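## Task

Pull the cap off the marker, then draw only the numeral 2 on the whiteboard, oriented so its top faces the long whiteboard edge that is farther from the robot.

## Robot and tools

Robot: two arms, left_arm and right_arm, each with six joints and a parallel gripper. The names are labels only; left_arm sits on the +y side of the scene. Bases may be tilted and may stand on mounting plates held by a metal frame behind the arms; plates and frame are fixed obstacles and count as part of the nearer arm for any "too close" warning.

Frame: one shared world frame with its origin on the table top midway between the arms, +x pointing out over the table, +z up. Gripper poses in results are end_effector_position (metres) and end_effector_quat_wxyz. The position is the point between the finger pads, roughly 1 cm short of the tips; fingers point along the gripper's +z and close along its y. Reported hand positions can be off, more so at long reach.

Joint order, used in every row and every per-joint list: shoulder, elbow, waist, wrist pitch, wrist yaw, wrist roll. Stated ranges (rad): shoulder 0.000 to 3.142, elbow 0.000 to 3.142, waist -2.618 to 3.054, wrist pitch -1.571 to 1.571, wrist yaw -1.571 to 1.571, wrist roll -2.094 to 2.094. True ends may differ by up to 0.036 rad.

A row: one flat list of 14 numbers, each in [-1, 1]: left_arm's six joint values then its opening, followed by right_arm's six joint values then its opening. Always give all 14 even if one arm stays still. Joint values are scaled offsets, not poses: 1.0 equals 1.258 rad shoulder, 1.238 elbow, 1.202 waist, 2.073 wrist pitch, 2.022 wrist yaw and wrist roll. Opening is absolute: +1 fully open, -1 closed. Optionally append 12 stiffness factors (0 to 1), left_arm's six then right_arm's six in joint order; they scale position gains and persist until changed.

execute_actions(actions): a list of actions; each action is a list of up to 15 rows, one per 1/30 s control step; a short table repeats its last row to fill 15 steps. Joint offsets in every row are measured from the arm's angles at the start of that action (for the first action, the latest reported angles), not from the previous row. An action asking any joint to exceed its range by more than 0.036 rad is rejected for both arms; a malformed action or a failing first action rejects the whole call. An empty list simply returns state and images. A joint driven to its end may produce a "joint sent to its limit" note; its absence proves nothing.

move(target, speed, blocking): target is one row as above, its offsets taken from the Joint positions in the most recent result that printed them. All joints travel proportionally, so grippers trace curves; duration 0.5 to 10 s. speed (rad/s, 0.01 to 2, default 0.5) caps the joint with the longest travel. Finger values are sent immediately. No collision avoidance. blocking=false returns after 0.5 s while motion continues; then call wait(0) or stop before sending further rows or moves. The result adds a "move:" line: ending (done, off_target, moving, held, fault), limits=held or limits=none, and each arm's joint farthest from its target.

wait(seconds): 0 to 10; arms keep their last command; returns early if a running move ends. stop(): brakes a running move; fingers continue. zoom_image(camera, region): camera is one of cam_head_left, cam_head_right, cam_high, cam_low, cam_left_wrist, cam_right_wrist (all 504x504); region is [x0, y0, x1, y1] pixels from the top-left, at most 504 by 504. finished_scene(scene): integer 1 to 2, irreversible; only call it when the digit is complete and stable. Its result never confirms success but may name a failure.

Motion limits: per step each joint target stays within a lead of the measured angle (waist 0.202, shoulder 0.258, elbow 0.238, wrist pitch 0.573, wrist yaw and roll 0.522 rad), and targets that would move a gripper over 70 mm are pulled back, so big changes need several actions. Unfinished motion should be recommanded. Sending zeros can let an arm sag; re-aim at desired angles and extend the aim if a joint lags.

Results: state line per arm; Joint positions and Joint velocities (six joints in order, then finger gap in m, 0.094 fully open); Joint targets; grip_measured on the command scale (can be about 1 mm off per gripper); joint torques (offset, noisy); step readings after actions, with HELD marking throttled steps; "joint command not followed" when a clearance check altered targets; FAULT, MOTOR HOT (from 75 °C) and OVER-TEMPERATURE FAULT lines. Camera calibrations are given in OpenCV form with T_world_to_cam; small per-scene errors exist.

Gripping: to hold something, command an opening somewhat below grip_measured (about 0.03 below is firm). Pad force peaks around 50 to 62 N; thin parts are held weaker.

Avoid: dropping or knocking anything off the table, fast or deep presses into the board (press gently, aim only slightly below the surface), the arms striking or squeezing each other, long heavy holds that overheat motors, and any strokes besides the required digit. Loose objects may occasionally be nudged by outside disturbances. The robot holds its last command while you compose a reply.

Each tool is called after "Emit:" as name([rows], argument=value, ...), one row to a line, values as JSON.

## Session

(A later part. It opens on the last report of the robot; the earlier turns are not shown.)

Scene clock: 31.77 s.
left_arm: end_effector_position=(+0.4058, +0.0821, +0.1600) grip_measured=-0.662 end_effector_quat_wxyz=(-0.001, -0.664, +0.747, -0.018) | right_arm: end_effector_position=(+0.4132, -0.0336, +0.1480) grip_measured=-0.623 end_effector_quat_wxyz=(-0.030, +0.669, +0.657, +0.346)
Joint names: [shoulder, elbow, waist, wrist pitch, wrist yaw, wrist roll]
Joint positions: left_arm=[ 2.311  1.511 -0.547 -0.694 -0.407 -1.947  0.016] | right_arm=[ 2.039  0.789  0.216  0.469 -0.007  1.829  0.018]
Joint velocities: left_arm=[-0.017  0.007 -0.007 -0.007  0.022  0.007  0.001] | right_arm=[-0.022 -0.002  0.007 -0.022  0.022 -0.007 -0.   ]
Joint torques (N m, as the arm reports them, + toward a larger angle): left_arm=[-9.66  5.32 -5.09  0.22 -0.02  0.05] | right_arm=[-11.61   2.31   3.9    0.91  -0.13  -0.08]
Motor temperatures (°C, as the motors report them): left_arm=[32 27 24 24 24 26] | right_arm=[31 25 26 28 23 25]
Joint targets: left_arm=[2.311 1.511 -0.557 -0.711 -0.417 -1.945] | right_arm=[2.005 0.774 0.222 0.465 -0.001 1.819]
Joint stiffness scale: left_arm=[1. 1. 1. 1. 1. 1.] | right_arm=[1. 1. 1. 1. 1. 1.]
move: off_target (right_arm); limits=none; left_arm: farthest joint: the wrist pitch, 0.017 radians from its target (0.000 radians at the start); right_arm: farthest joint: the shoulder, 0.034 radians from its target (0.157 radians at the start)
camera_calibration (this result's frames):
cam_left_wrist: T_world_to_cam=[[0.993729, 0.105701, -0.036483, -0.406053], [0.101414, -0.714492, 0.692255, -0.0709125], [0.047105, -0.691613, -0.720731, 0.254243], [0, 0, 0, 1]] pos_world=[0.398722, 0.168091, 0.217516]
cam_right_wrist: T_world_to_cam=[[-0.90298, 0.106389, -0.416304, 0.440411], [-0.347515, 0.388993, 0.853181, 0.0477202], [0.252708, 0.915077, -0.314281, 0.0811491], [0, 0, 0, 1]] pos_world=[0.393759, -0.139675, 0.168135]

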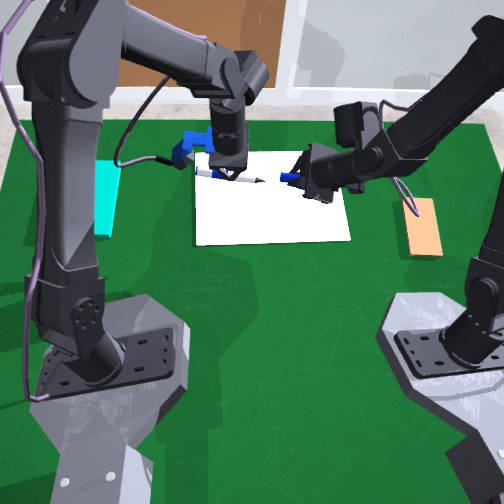

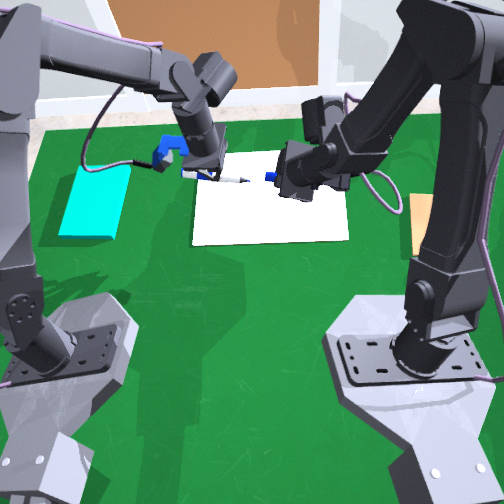

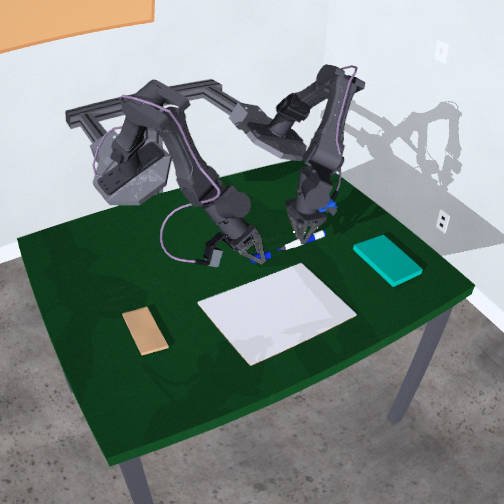

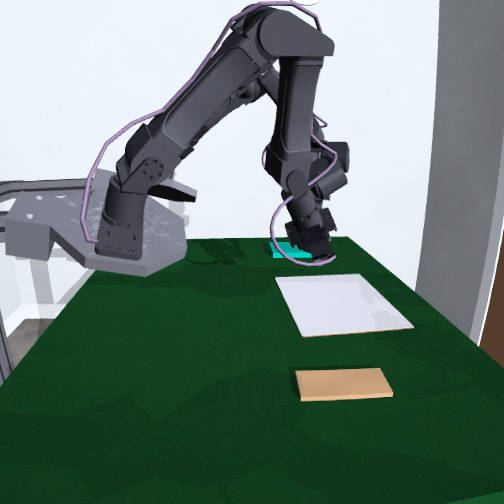

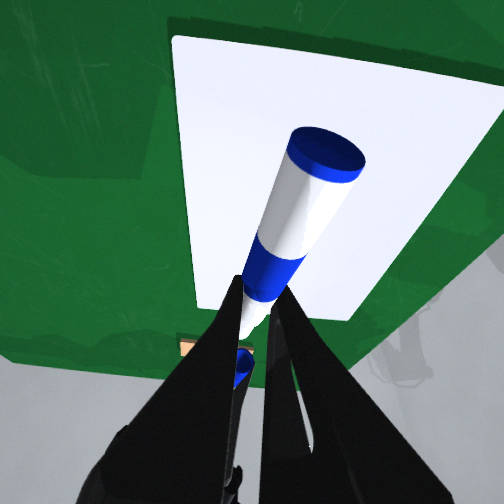

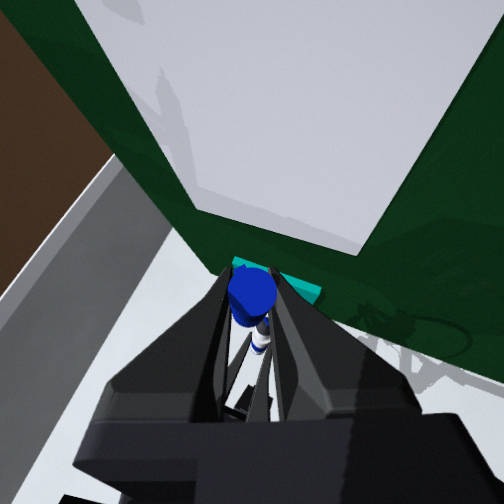

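Emit:
move(target=[0,0,-0.008,-0.008,-0.005,0.3,-0.72, -0.2,-0.1,-0.65,0,0,0,-0.68], speed=0.7)

Emit:
move(target=[0.15,-0.2,0.095,0.865,0.2,0.88,-0.72, 0,0,0,0,0,0,-0.68], speed=0.8)

Scene clock: 34.20 s.
left_arm: end_effector_position=(+0.4053, +0.0826, +0.1600) grip_measured=-0.662 end_effector_quat_wxyz=(+0.004, -0.413, +0.910, -0.016) | right_arm: end_effector_position=(+0.4080, -0.3748, +0.1084) grip_measured=-0.623 end_effector_quat_wxyz=(+0.141, +0.878, +0.402, +0.220)
Joint names: [shoulder, elbow, waist, wrist pitch, wrist yaw, wrist roll]
Joint positions: left_arm=[ 2.311  1.511 -0.547 -0.697 -0.408 -1.346  0.016] | right_arm=[ 1.819  0.683 -0.567  0.469 -0.009  1.829  0.018]
Joint velocities: left_arm=[ 0.007 -0.022  0.002  0.022 -0.037 -0.022  0.   ] | right_arm=[ 0.002 -0.017  0.002 -0.022 -0.051 -0.037  0.   ]
Joint torques (N m, as the arm reports them, + toward a larger angle): left_arm=[-9.64  5.31 -5.07  0.22 -0.02  0.11] | right_arm=[-11.23   1.63   1.3    0.9   -0.05   0.03]
Motor temperatures (°C, as the motors report them): left_arm=[32 27 24 24 24 26] | right_arm=[32 25 26 28 23 25]
Joint targets: left_arm=[2.311 1.511 -0.557 -0.711 -0.417 -1.340] | right_arm=[1.788 0.665 -0.565 0.469 -0.007 1.829]
Joint stiffness scale: left_arm=[1. 1. 1. 1. 1. 1.] | right_arm=[1. 1. 1. 1. 1. 1.]
move: off_target (right_arm); limits=none; left_arm: farthest joint: the wrist pitch, 0.013 radians from its target (0.016 radians at the start); right_arm: farthest joint: the shoulder, 0.032 radians from its target (0.252 radians at the start)
camera_calibration (this result's frames):
cam_left_wrist: T_world_to_cam=[[0.880025, -0.474247, -0.0254027, -0.313428], [-0.332545, -0.653501, 0.679964, 0.102267], [-0.339072, -0.589938, -0.732806, 0.404597], [0, 0, 0, 1]] pos_world=[0.44702, 0.156876, 0.218991]
cam_right_wrist: T_world_to_cam=[[-0.664597, 0.619441, -0.417857, 0.550818], [0.156351, 0.662136, 0.732891, 0.122299], [0.730661, 0.421745, -0.536904, 0.0264372], [0, 0, 0, 1]] pos_world=[0.327634, -0.433327, 0.154726]

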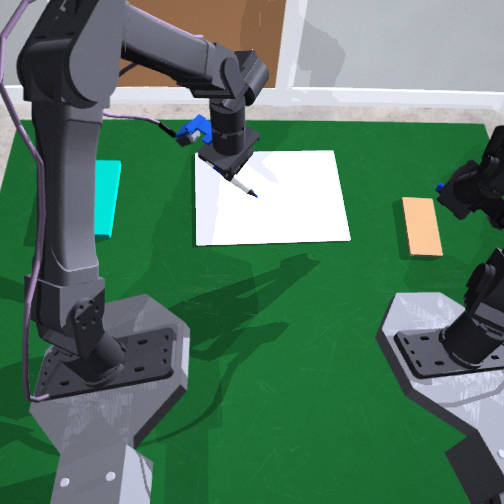

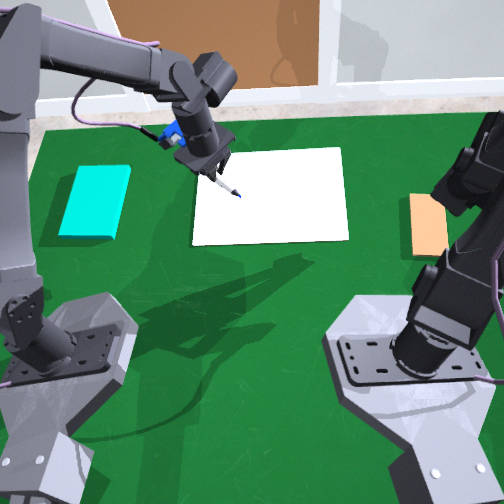

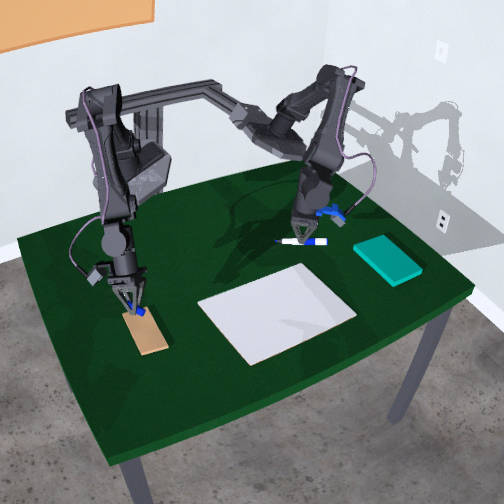

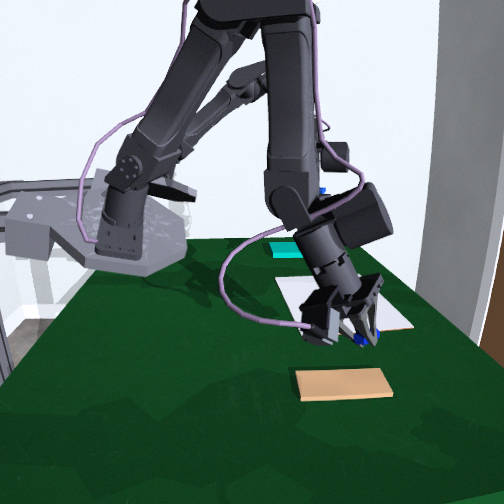

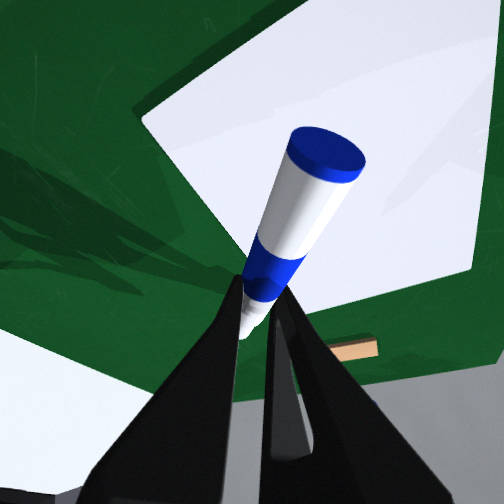

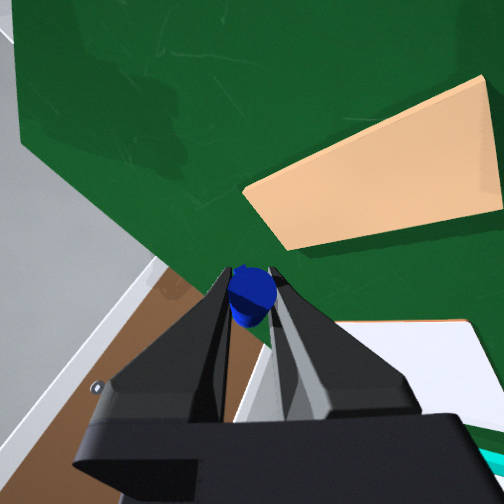

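Scene clock: 37.37 s.
left_arm: end_effector_position=(+0.5895, +0.0244, +0.2376) grip_measured=-0.662 end_effector_quat_wxyz=(+0.617, +0.176, +0.754, -0.140) | right_arm: end_effector_position=(+0.4080, -0.3748, +0.1084) grip_measured=-0.623 end_effector_quat_wxyz=(+0.141, +0.878, +0.402, +0.220)
Joint names: [shoulder, elbow, waist, wrist pitch, wrist yaw, wrist roll]
Joint positions: left_arm=[ 2.489  1.278 -0.431  1.09  -0.016  0.425  0.016] | right_arm=[ 1.819  0.683 -0.567  0.469 -0.009  1.829  0.018]
Joint velocities: left_arm=[-0.007  0.017 -0.007 -0.007 -0.007  0.022 -0.001] | right_arm=[-0.012  0.032  0.002 -0.037 -0.037 -0.051 -0.001]
Joint torques (N m, as the arm reports them, + toward a larger angle): left_arm=[-9.71  3.85 -4.72  1.99  0.46  0.09] | right_arm=[-8.61  3.05  1.09  0.91 -0.09  0.02]
Motor temperatures (°C, as the motors report them): left_arm=[32 27 24 24 24 26] | right_arm=[32 24 26 28 23 25]
Joint targets: left_arm=[2.499 1.263 -0.433 1.096 -0.003 0.433] | right_arm=[1.819 0.683 -0.567 0.469 -0.009 1.829]
Joint stiffness scale: left_arm=[1. 1. 1. 1. 1. 1.] | right_arm=[1. 1. 1. 1. 1. 1.]
move: done; limits=none; left_arm: farthest joint: the elbow, 0.015 radians from its target (0.247 radians at the start); right_arm: farthest joint: the waist, 0.000 radians from its target (0.000 radians at the start)
camera_calibration (this result's frames):
cam_left_wrist: T_world_to_cam=[[-0.338279, -0.919486, 0.200282, 0.174317], [-0.804623, 0.172244, -0.568255, 0.627435], [0.488005, -0.35338, -0.798106, 0.0117641], [0, 0, 0, 1]] pos_world=[0.558075, 0.0563671, 0.331019]
cam_right_wrist: T_world_to_cam=[[-0.664597, 0.619441, -0.417857, 0.550818], [0.156351, 0.662136, 0.732891, 0.122299], [0.730661, 0.421745, -0.536904, 0.0264372], [0, 0, 0, 1]] pos_world=[0.327634, -0.433327, 0.154726]

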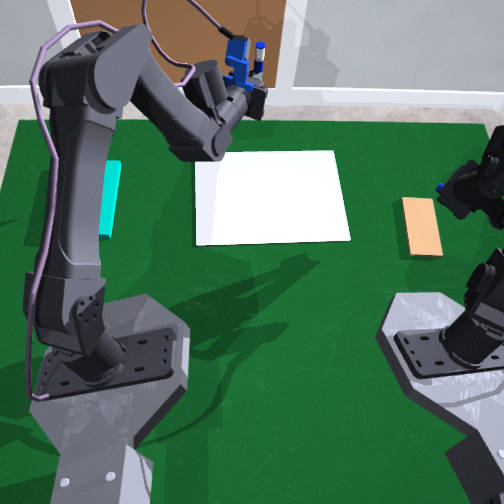

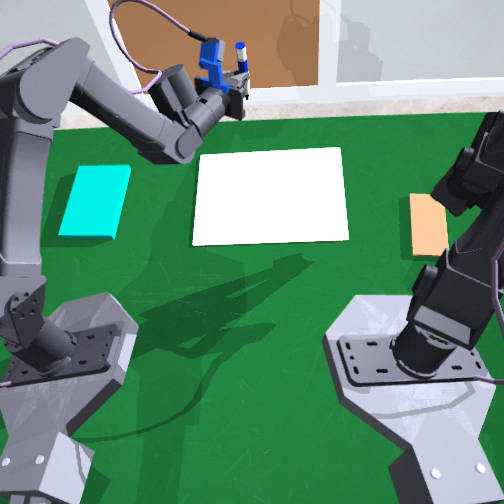

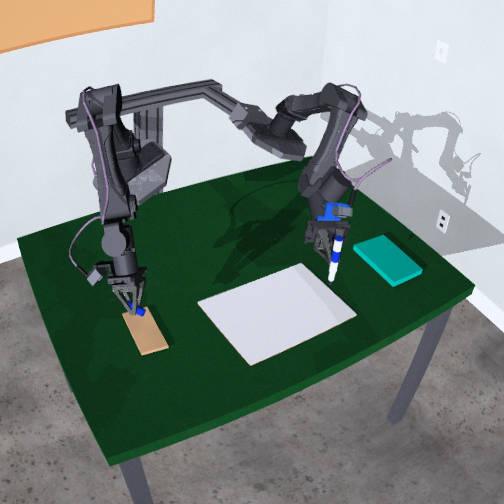

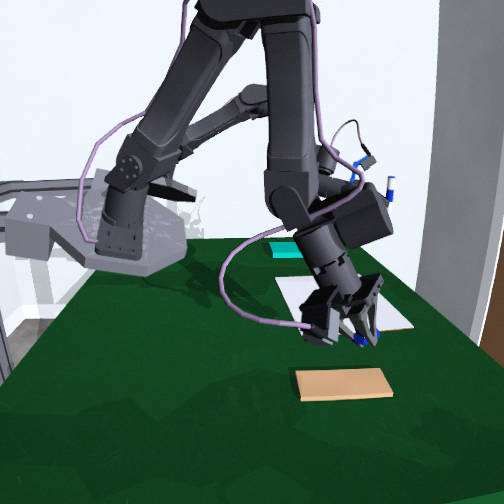

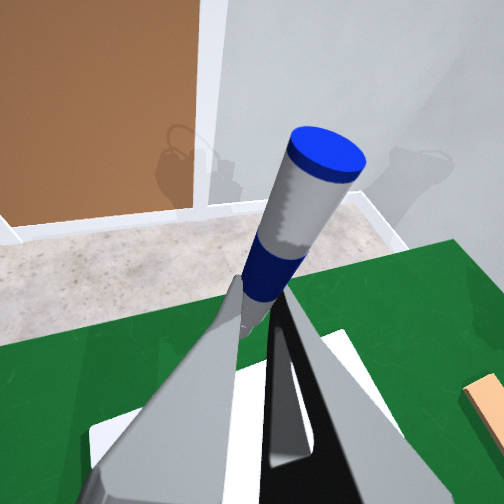

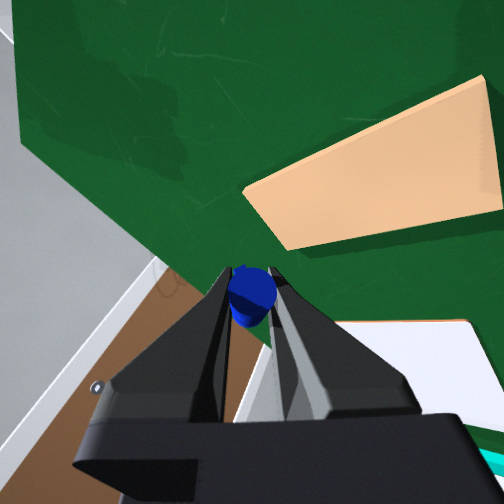

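Emit:
move(target=[0.16,-0.16,-0.036,-0.006,0.008,0.003,-0.72, 0,0,0,0,0,0,-0.68], speed=0.4)

Scene clock: 39.97 s.
left_arm: end_effector_position=(+0.4495, -0.0132, +0.0833) grip_measured=-0.662 end_effector_quat_wxyz=(+0.447, +0.268, +0.835, -0.177) | right_arm: end_effector_position=(+0.4080, -0.3748, +0.1084) grip_measured=-0.623 end_effector_quat_wxyz=(+0.141, +0.878, +0.402, +0.220)
Joint names: [shoulder, elbow, waist, wrist pitch, wrist yaw, wrist roll]
Joint positions: left_arm=[ 2.702  1.084 -0.464  1.073 -0.011  0.426  0.016] | right_arm=[ 1.819  0.683 -0.567  0.469 -0.009  1.829  0.018]
Joint velocities: left_arm=[-0.007 -0.012 -0.007 -0.11   0.007 -0.022 -0.   ] | right_arm=[ 0.012 -0.002 -0.012  0.007 -0.007  0.051 -0.002]
Joint torques (N m, as the arm reports them, + toward a larger angle): left_arm=[-9.86  2.74 -4.96  1.79  0.46  0.12] | right_arm=[-8.56  3.06  1.09  0.9  -0.08  0.01]
Motor temperatures (°C, as the motors report them): left_arm=[33 27 24 25 24 26] | right_arm=[32 24 26 28 23 25]
Joint targets: left_arm=[2.691 1.081 -0.474 1.078 0.000 0.431] | right_arm=[1.819 0.683 -0.567 0.469 -0.009 1.829]
Joint stiffness scale: left_arm=[1. 1. 1. 1. 1. 1.] | right_arm=[1. 1. 1. 1. 1. 1.]
move: done; limits=none; left_arm: farthest joint: the shoulder, 0.011 radians from its target (0.201 radians at the start); right_arm: farthest joint: the waist, 0.000 radians from its target (0.000 radians at the start)
camera_calibration (this result's frames):
cam_left_wrist: T_world_to_cam=[[-0.451489, -0.867108, 0.210433, 0.174005], [-0.884914, 0.404899, -0.230181, 0.444625], [0.114387, -0.290139, -0.950123, 0.125156], [0, 0, 0, 1]] pos_world=[0.4577, 0.00716547, 0.184641]
cam_right_wrist: T_world_to_cam=[[-0.664597, 0.619441, -0.417857, 0.550818], [0.156351, 0.662136, 0.732891, 0.122299], [0.730661, 0.421745, -0.536904, 0.0264372], [0, 0, 0, 1]] pos_world=[0.327634, -0.433327, 0.154726]

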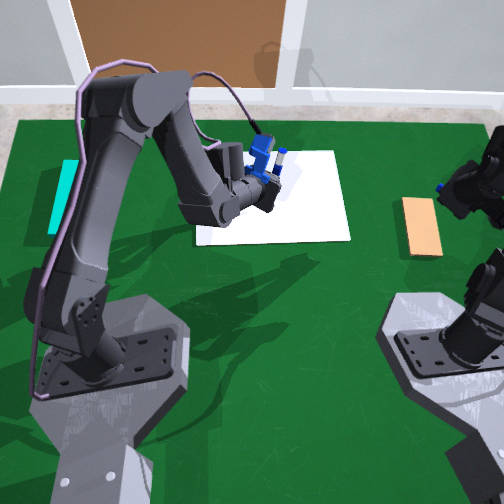

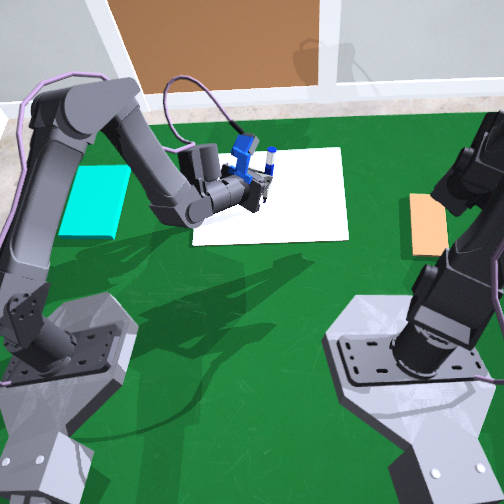

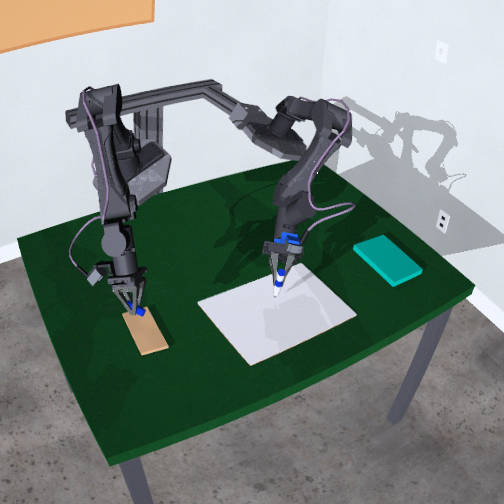

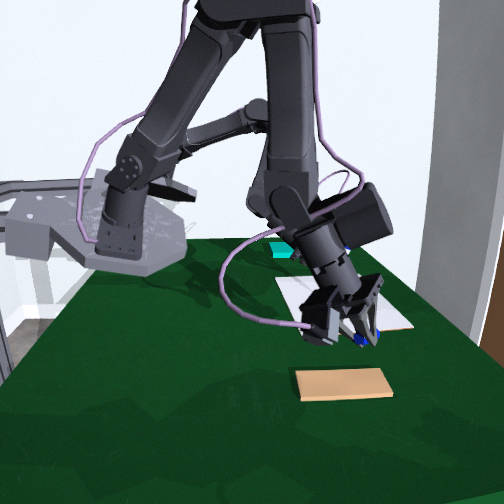

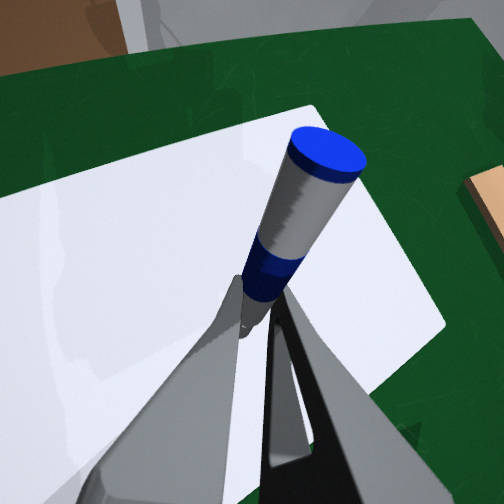

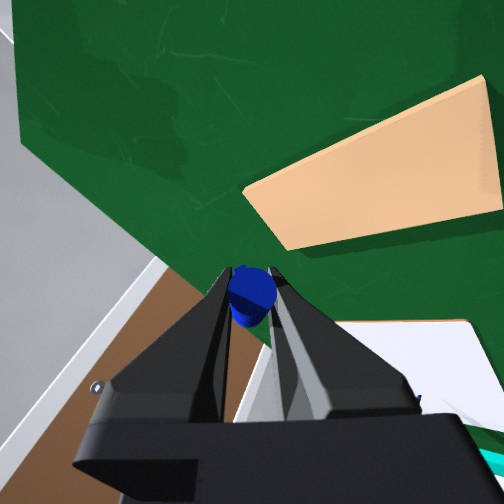

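Emit:
move(target=[0.057,-0.004,-0.042,0.033,0.005,-0.11,-0.72, -0.75,-0.3,0,0,0,0,-0.68], speed=0.7)

Emit:
zoom_image(camera="cam_low", region=[250,200,450,350])

Emit:
zoom_image(camera="cam_high", region=[190,220,370,370])

Scene clock: 42.53 s.
left_arm: end_effector_position=(+0.4310, -0.0309, +0.0766) grip_measured=-0.662 end_effector_quat_wxyz=(+0.429, +0.189, +0.852, -0.234) | right_arm: end_effector_position=(+0.3809, -0.3967, +0.3172) grip_measured=-0.624 end_effector_quat_wxyz=(+0.338, +0.792, +0.341, +0.378)
Joint names: [shoulder, elbow, waist, wrist pitch, wrist yaw, wrist roll]
Joint positions: left_arm=[ 2.761  1.084 -0.501  1.135 -0.012  0.208  0.016] | right_arm=[ 0.904  0.322 -0.567  0.465 -0.009  1.831  0.018]
Joint velocities: left_arm=[-0.002 -0.007 -0.012 -0.066 -0.037  0.066 -0.   ] | right_arm=[-0.012 -0.002 -0.022 -0.051  0.066  0.022  0.   ]
Joint torques (N m, as the arm reports them, + toward a larger angle): left_arm=[-8.26  2.39 -5.2   1.81  0.44  0.03] | right_arm=[-5.93  5.67  0.28  1.51 -0.08  0.  ]
Motor temperatures (°C, as the motors report them): left_arm=[33 27 24 25 24 26] | right_arm=[32 24 26 29 23 25]
Joint targets: left_arm=[2.773 1.079 -0.514 1.141 -0.001 0.203] | right_arm=[0.875 0.312 -0.567 0.469 -0.009 1.829]
Joint stiffness scale: left_arm=[1. 1. 1. 1. 1. 1.] | right_arm=[1. 1. 1. 1. 1. 1.]
move: off_target (right_arm); limits=none; left_arm: farthest joint: the waist, 0.013 radians from its target (0.051 radians at the start); right_arm: farthest joint: the shoulder, 0.029 radians from its target (0.944 radians at the start)
camera_calibration (this result's frames):
cam_left_wrist: T_world_to_cam=[[-0.348274, -0.855839, 0.382421, 0.0943752], [-0.936246, 0.297408, -0.187062, 0.44932], [0.0463597, -0.423189, -0.904855, 0.137445], [0, 0, 0, 1]] pos_world=[0.44717, 0.00530374, 0.172328]
cam_right_wrist: T_world_to_cam=[[-0.307223, 0.523436, -0.794751, 0.578964], [-0.116749, 0.8081, 0.57736, 0.1992], [0.944449, 0.270164, -0.187156, -0.0848707], [0, 0, 0, 1]] pos_world=[0.281283, -0.441095, 0.329238]

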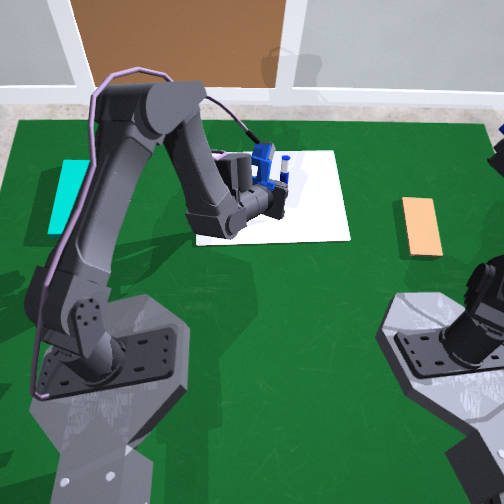

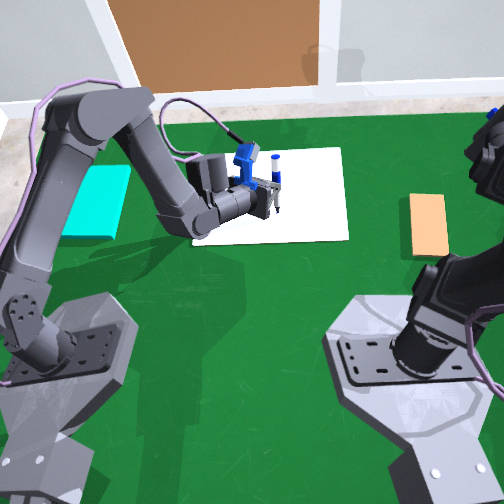

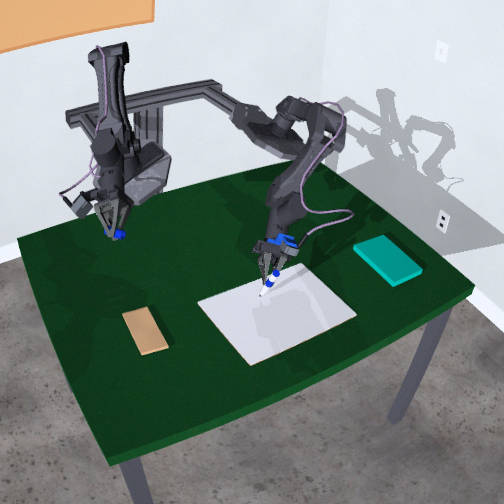

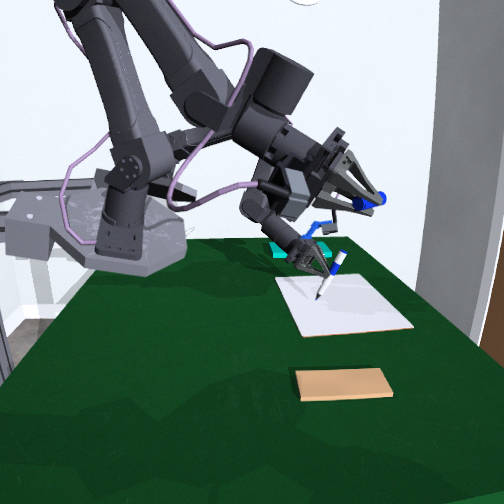

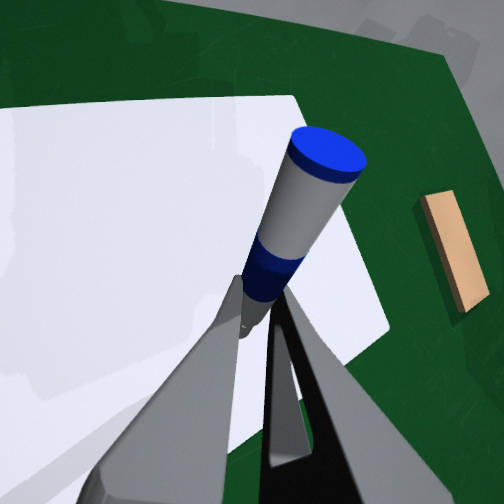

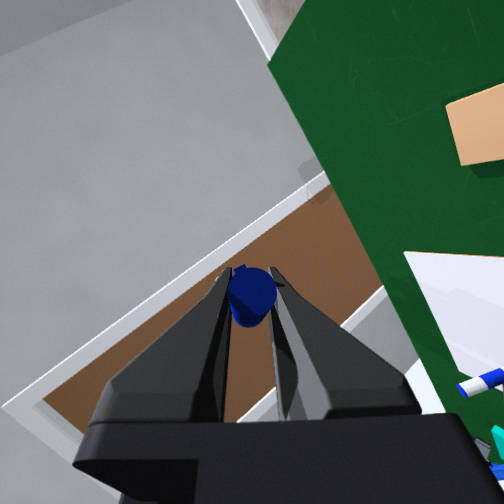

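Region (250, 200, 450, 350) of cam_low's 504x504 image, scaled by 2.520, with more detail than that image has; it fills the top 378 rows of this view, and the rest is white.

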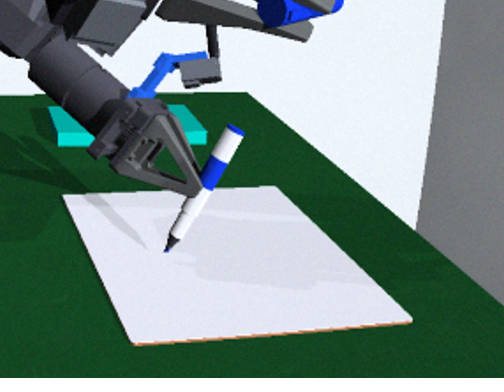

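Region (190, 220, 370, 370) of cam_high's 504x504 image, scaled by 2.800, with more detail than that image has.

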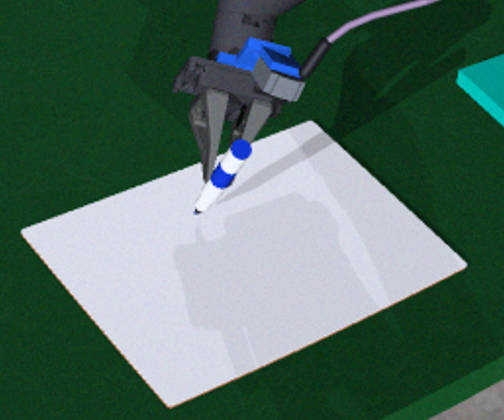

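Emit:
move(target=[0.035,0.013,-0.005,0.006,0.005,0,-0.72, 0,0,0,0,0,0,-0.68], speed=0.08)

Emit:
zoom_image(camera="cam_low", region=[280,240,380,320])

Scene clock: 43.60 s.
left_arm: end_effector_position=(+0.4230, -0.0319, +0.0674) grip_measured=-0.662 end_effector_quat_wxyz=(+0.423, +0.192, +0.854, -0.234) | right_arm: end_effector_position=(+0.3808, -0.3966, +0.3171) grip_measured=-0.624 end_effector_quat_wxyz=(+0.338, +0.792, +0.340, +0.378)
Joint names: [shoulder, elbow, waist, wrist pitch, wrist yaw, wrist roll]
Joint positions: left_arm=[ 2.789  1.084 -0.501  1.148 -0.01   0.207  0.016] | right_arm=[ 0.904  0.322 -0.567  0.465 -0.009  1.832  0.018]
Joint velocities: left_arm=[-0.007 -0.012 -0.002 -0.022 -0.022 -0.037 -0.   ] | right_arm=[-0.007  0.007 -0.002  0.022  0.037 -0.022 -0.   ]
Joint torques (N m, as the arm reports them, + toward a larger angle): left_arm=[-7.87  3.63 -4.66  1.72  0.42  0.03] | right_arm=[-3.49  6.57  0.32  1.5  -0.09  0.01]
Motor temperatures (°C, as the motors report them): left_arm=[33 27 24 26 24 26] | right_arm=[32 25 26 29 23 25]
Joint targets: left_arm=[2.805 1.100 -0.507 1.147 -0.002 0.208] | right_arm=[0.904 0.322 -0.567 0.465 -0.009 1.831]
Joint stiffness scale: left_arm=[1. 1. 1. 1. 1. 1.] | right_arm=[1. 1. 1. 1. 1. 1.]
move: done; limits=none; left_arm: farthest joint: the shoulder, 0.016 radians from its target (0.044 radians at the start); right_arm: farthest joint: the wrist roll, 0.001 radians from its target (0.000 radians at the start)
camera_calibration (this result's frames):
cam_left_wrist: T_world_to_cam=[[-0.349485, -0.855209, 0.382724, 0.0948082], [-0.936351, 0.304287, -0.175092, 0.439931], [0.0332824, -0.419556, -0.907119, 0.134939], [0, 0, 0, 1]] pos_world=[0.440573, 0.00383007, 0.163149]
cam_right_wrist: T_world_to_cam=[[-0.307104, 0.524877, -0.793846, 0.579019], [-0.116088, 0.807265, 0.578659, 0.198242], [0.944569, 0.269864, -0.186983, -0.0850657], [0, 0, 0, 1]] pos_world=[0.281183, -0.440991, 0.329031]

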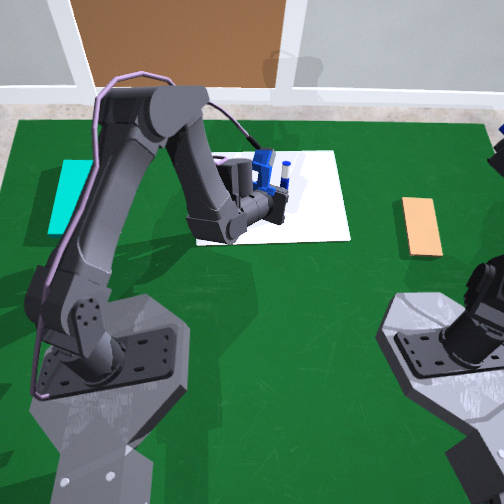

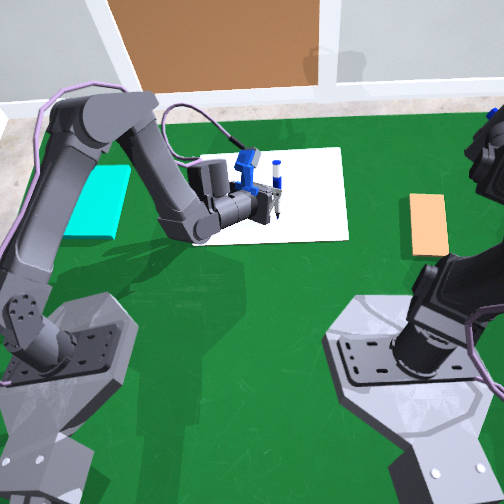

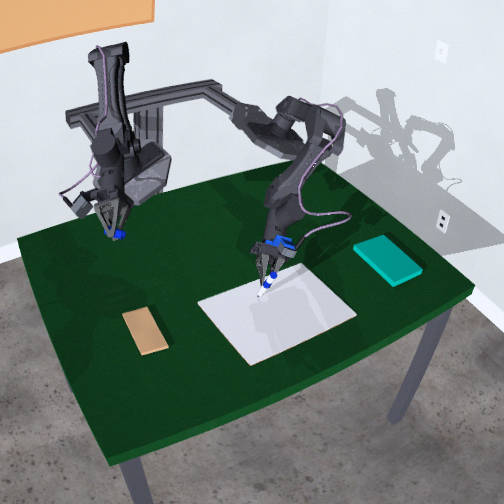

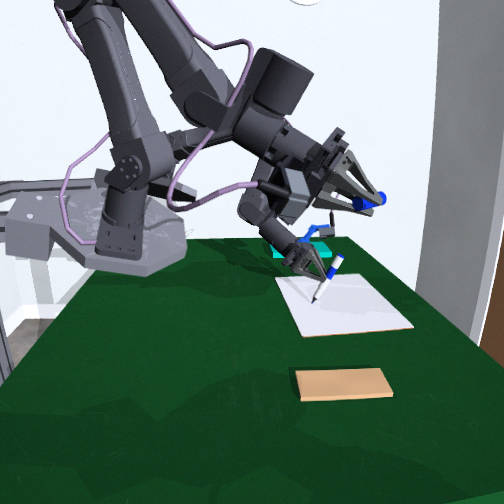

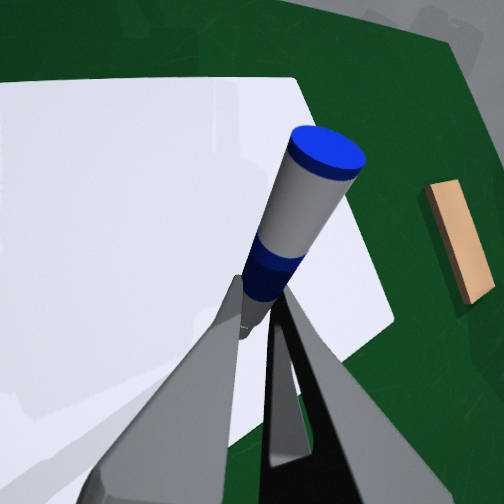

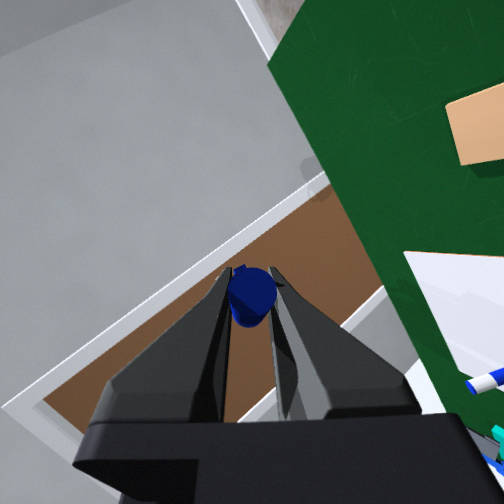

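Region (280, 240, 380, 320) of cam_low's 504x504 image, scaled by 5.040, with more detail than that image has; it fills the top 403 rows of this view, and the rest is white.

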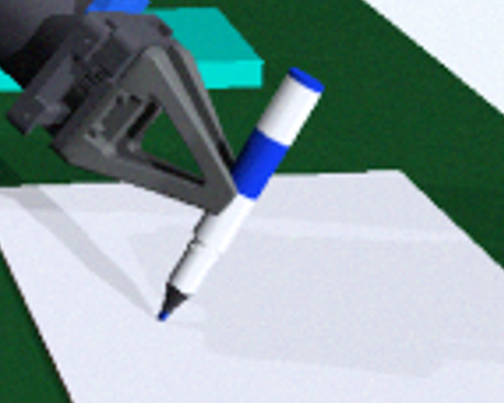

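Emit:
move(target=[0.025,0.03,-0.008,-0.012,0.004,0,-0.72, 0,0,0,0,0,0,-0.68], speed=0.06)

Emit:
zoom_image(camera="cam_low", region=[280,240,380,320])

Scene clock: 44.87 s.
left_arm: end_effector_position=(+0.4252, -0.0340, +0.0663) grip_measured=-0.662 end_effector_quat_wxyz=(+0.425, +0.191, +0.853, -0.235) | right_arm: end_effector_position=(+0.3808, -0.3966, +0.3170) grip_measured=-0.624 end_effector_quat_wxyz=(+0.338, +0.792, +0.340, +0.378)
Joint names: [shoulder, elbow, waist, wrist pitch, wrist yaw, wrist roll]
Joint positions: left_arm=[ 2.799  1.099 -0.501  1.148 -0.008  0.207  0.016] | right_arm=[ 0.904  0.322 -0.567  0.464 -0.009  1.833  0.018]
Joint velocities: left_arm=[-0.007  0.012 -0.017  0.007  0.022 -0.037 -0.001] | right_arm=[-0.002 -0.012 -0.032  0.022 -0.066  0.007  0.001]
Joint torques (N m, as the arm reports them, + toward a larger angle): left_arm=[-7.66  4.02 -4.9   1.44  0.39  0.03] | right_arm=[-3.52  6.49  0.27  1.48 -0.08  0.01]
Motor temperatures (°C, as the motors report them): left_arm=[33 27 24 26 24 26] | right_arm=[31 25 26 29 23 25]
Joint targets: left_arm=[2.820 1.121 -0.511 1.124 -0.002 0.207] | right_arm=[0.904 0.322 -0.567 0.465 -0.009 1.832]
Joint stiffness scale: left_arm=[1. 1. 1. 1. 1. 1.] | right_arm=[1. 1. 1. 1. 1. 1.]
move: off_target (left_arm); limits=none; left_arm: farthest joint: the wrist pitch, 0.025 radians from its target (0.025 radians at the start); right_arm: farthest joint: the wrist pitch, 0.001 radians from its target (0.000 radians at the start)
camera_calibration (this result's frames):
cam_left_wrist: T_world_to_cam=[[-0.35081, -0.85396, 0.384298, 0.0946812], [-0.935694, 0.303204, -0.180398, 0.442437], [0.0375318, -0.422871, -0.905412, 0.130875], [0, 0, 0, 1]] pos_world=[0.442289, 0.0020483, 0.161925]
cam_right_wrist: T_world_to_cam=[[-0.306863, 0.525905, -0.793259, 0.579056], [-0.115669, 0.806685, 0.579551, 0.197588], [0.944699, 0.269598, -0.186711, -0.0852947], [0, 0, 0, 1]] pos_world=[0.281123, -0.440924, 0.328904]

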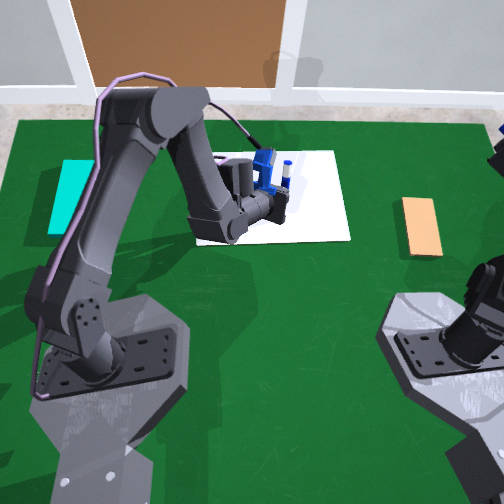

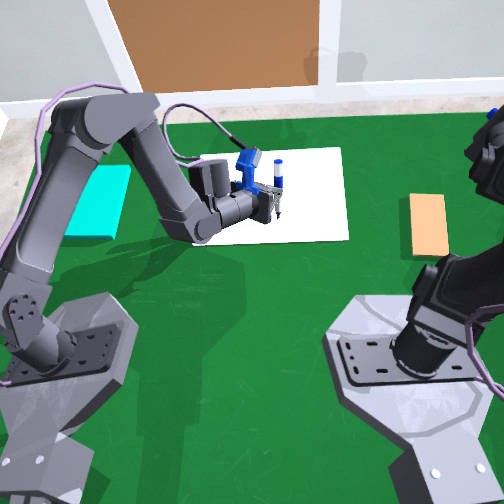

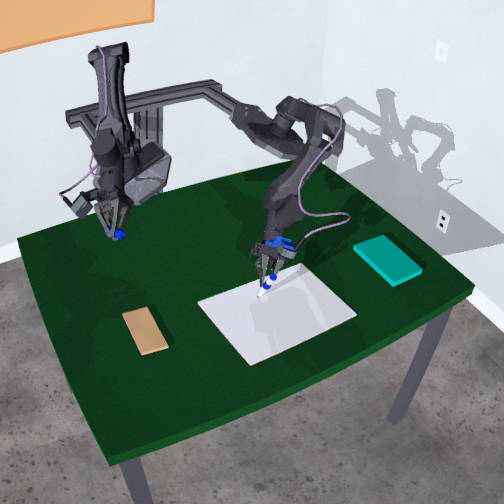

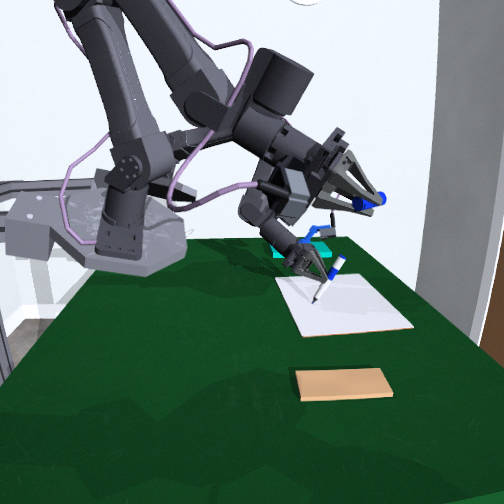

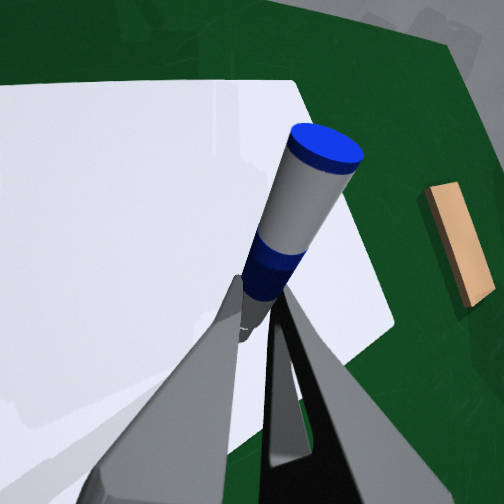

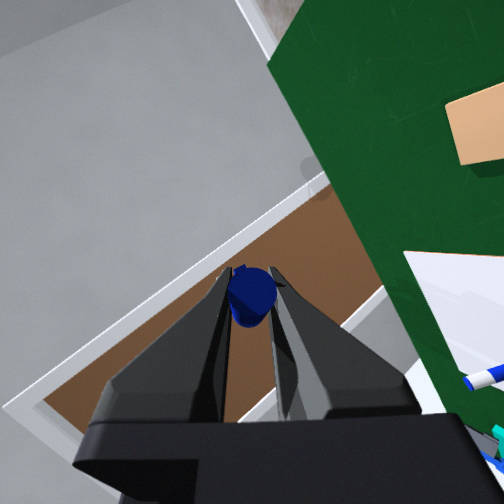

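Region (280, 240, 380, 320) of cam_low's 504x504 image, scaled by 5.040, with more detail than that image has; it fills the top 403 rows of this view, and the rest is white.

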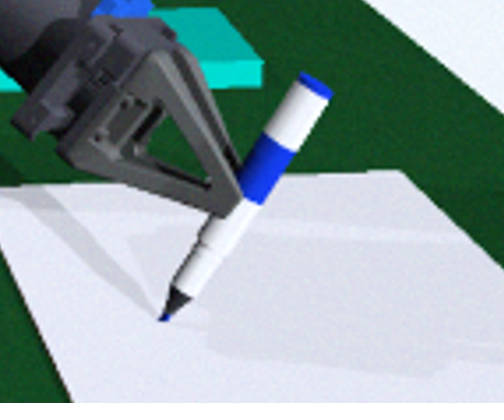

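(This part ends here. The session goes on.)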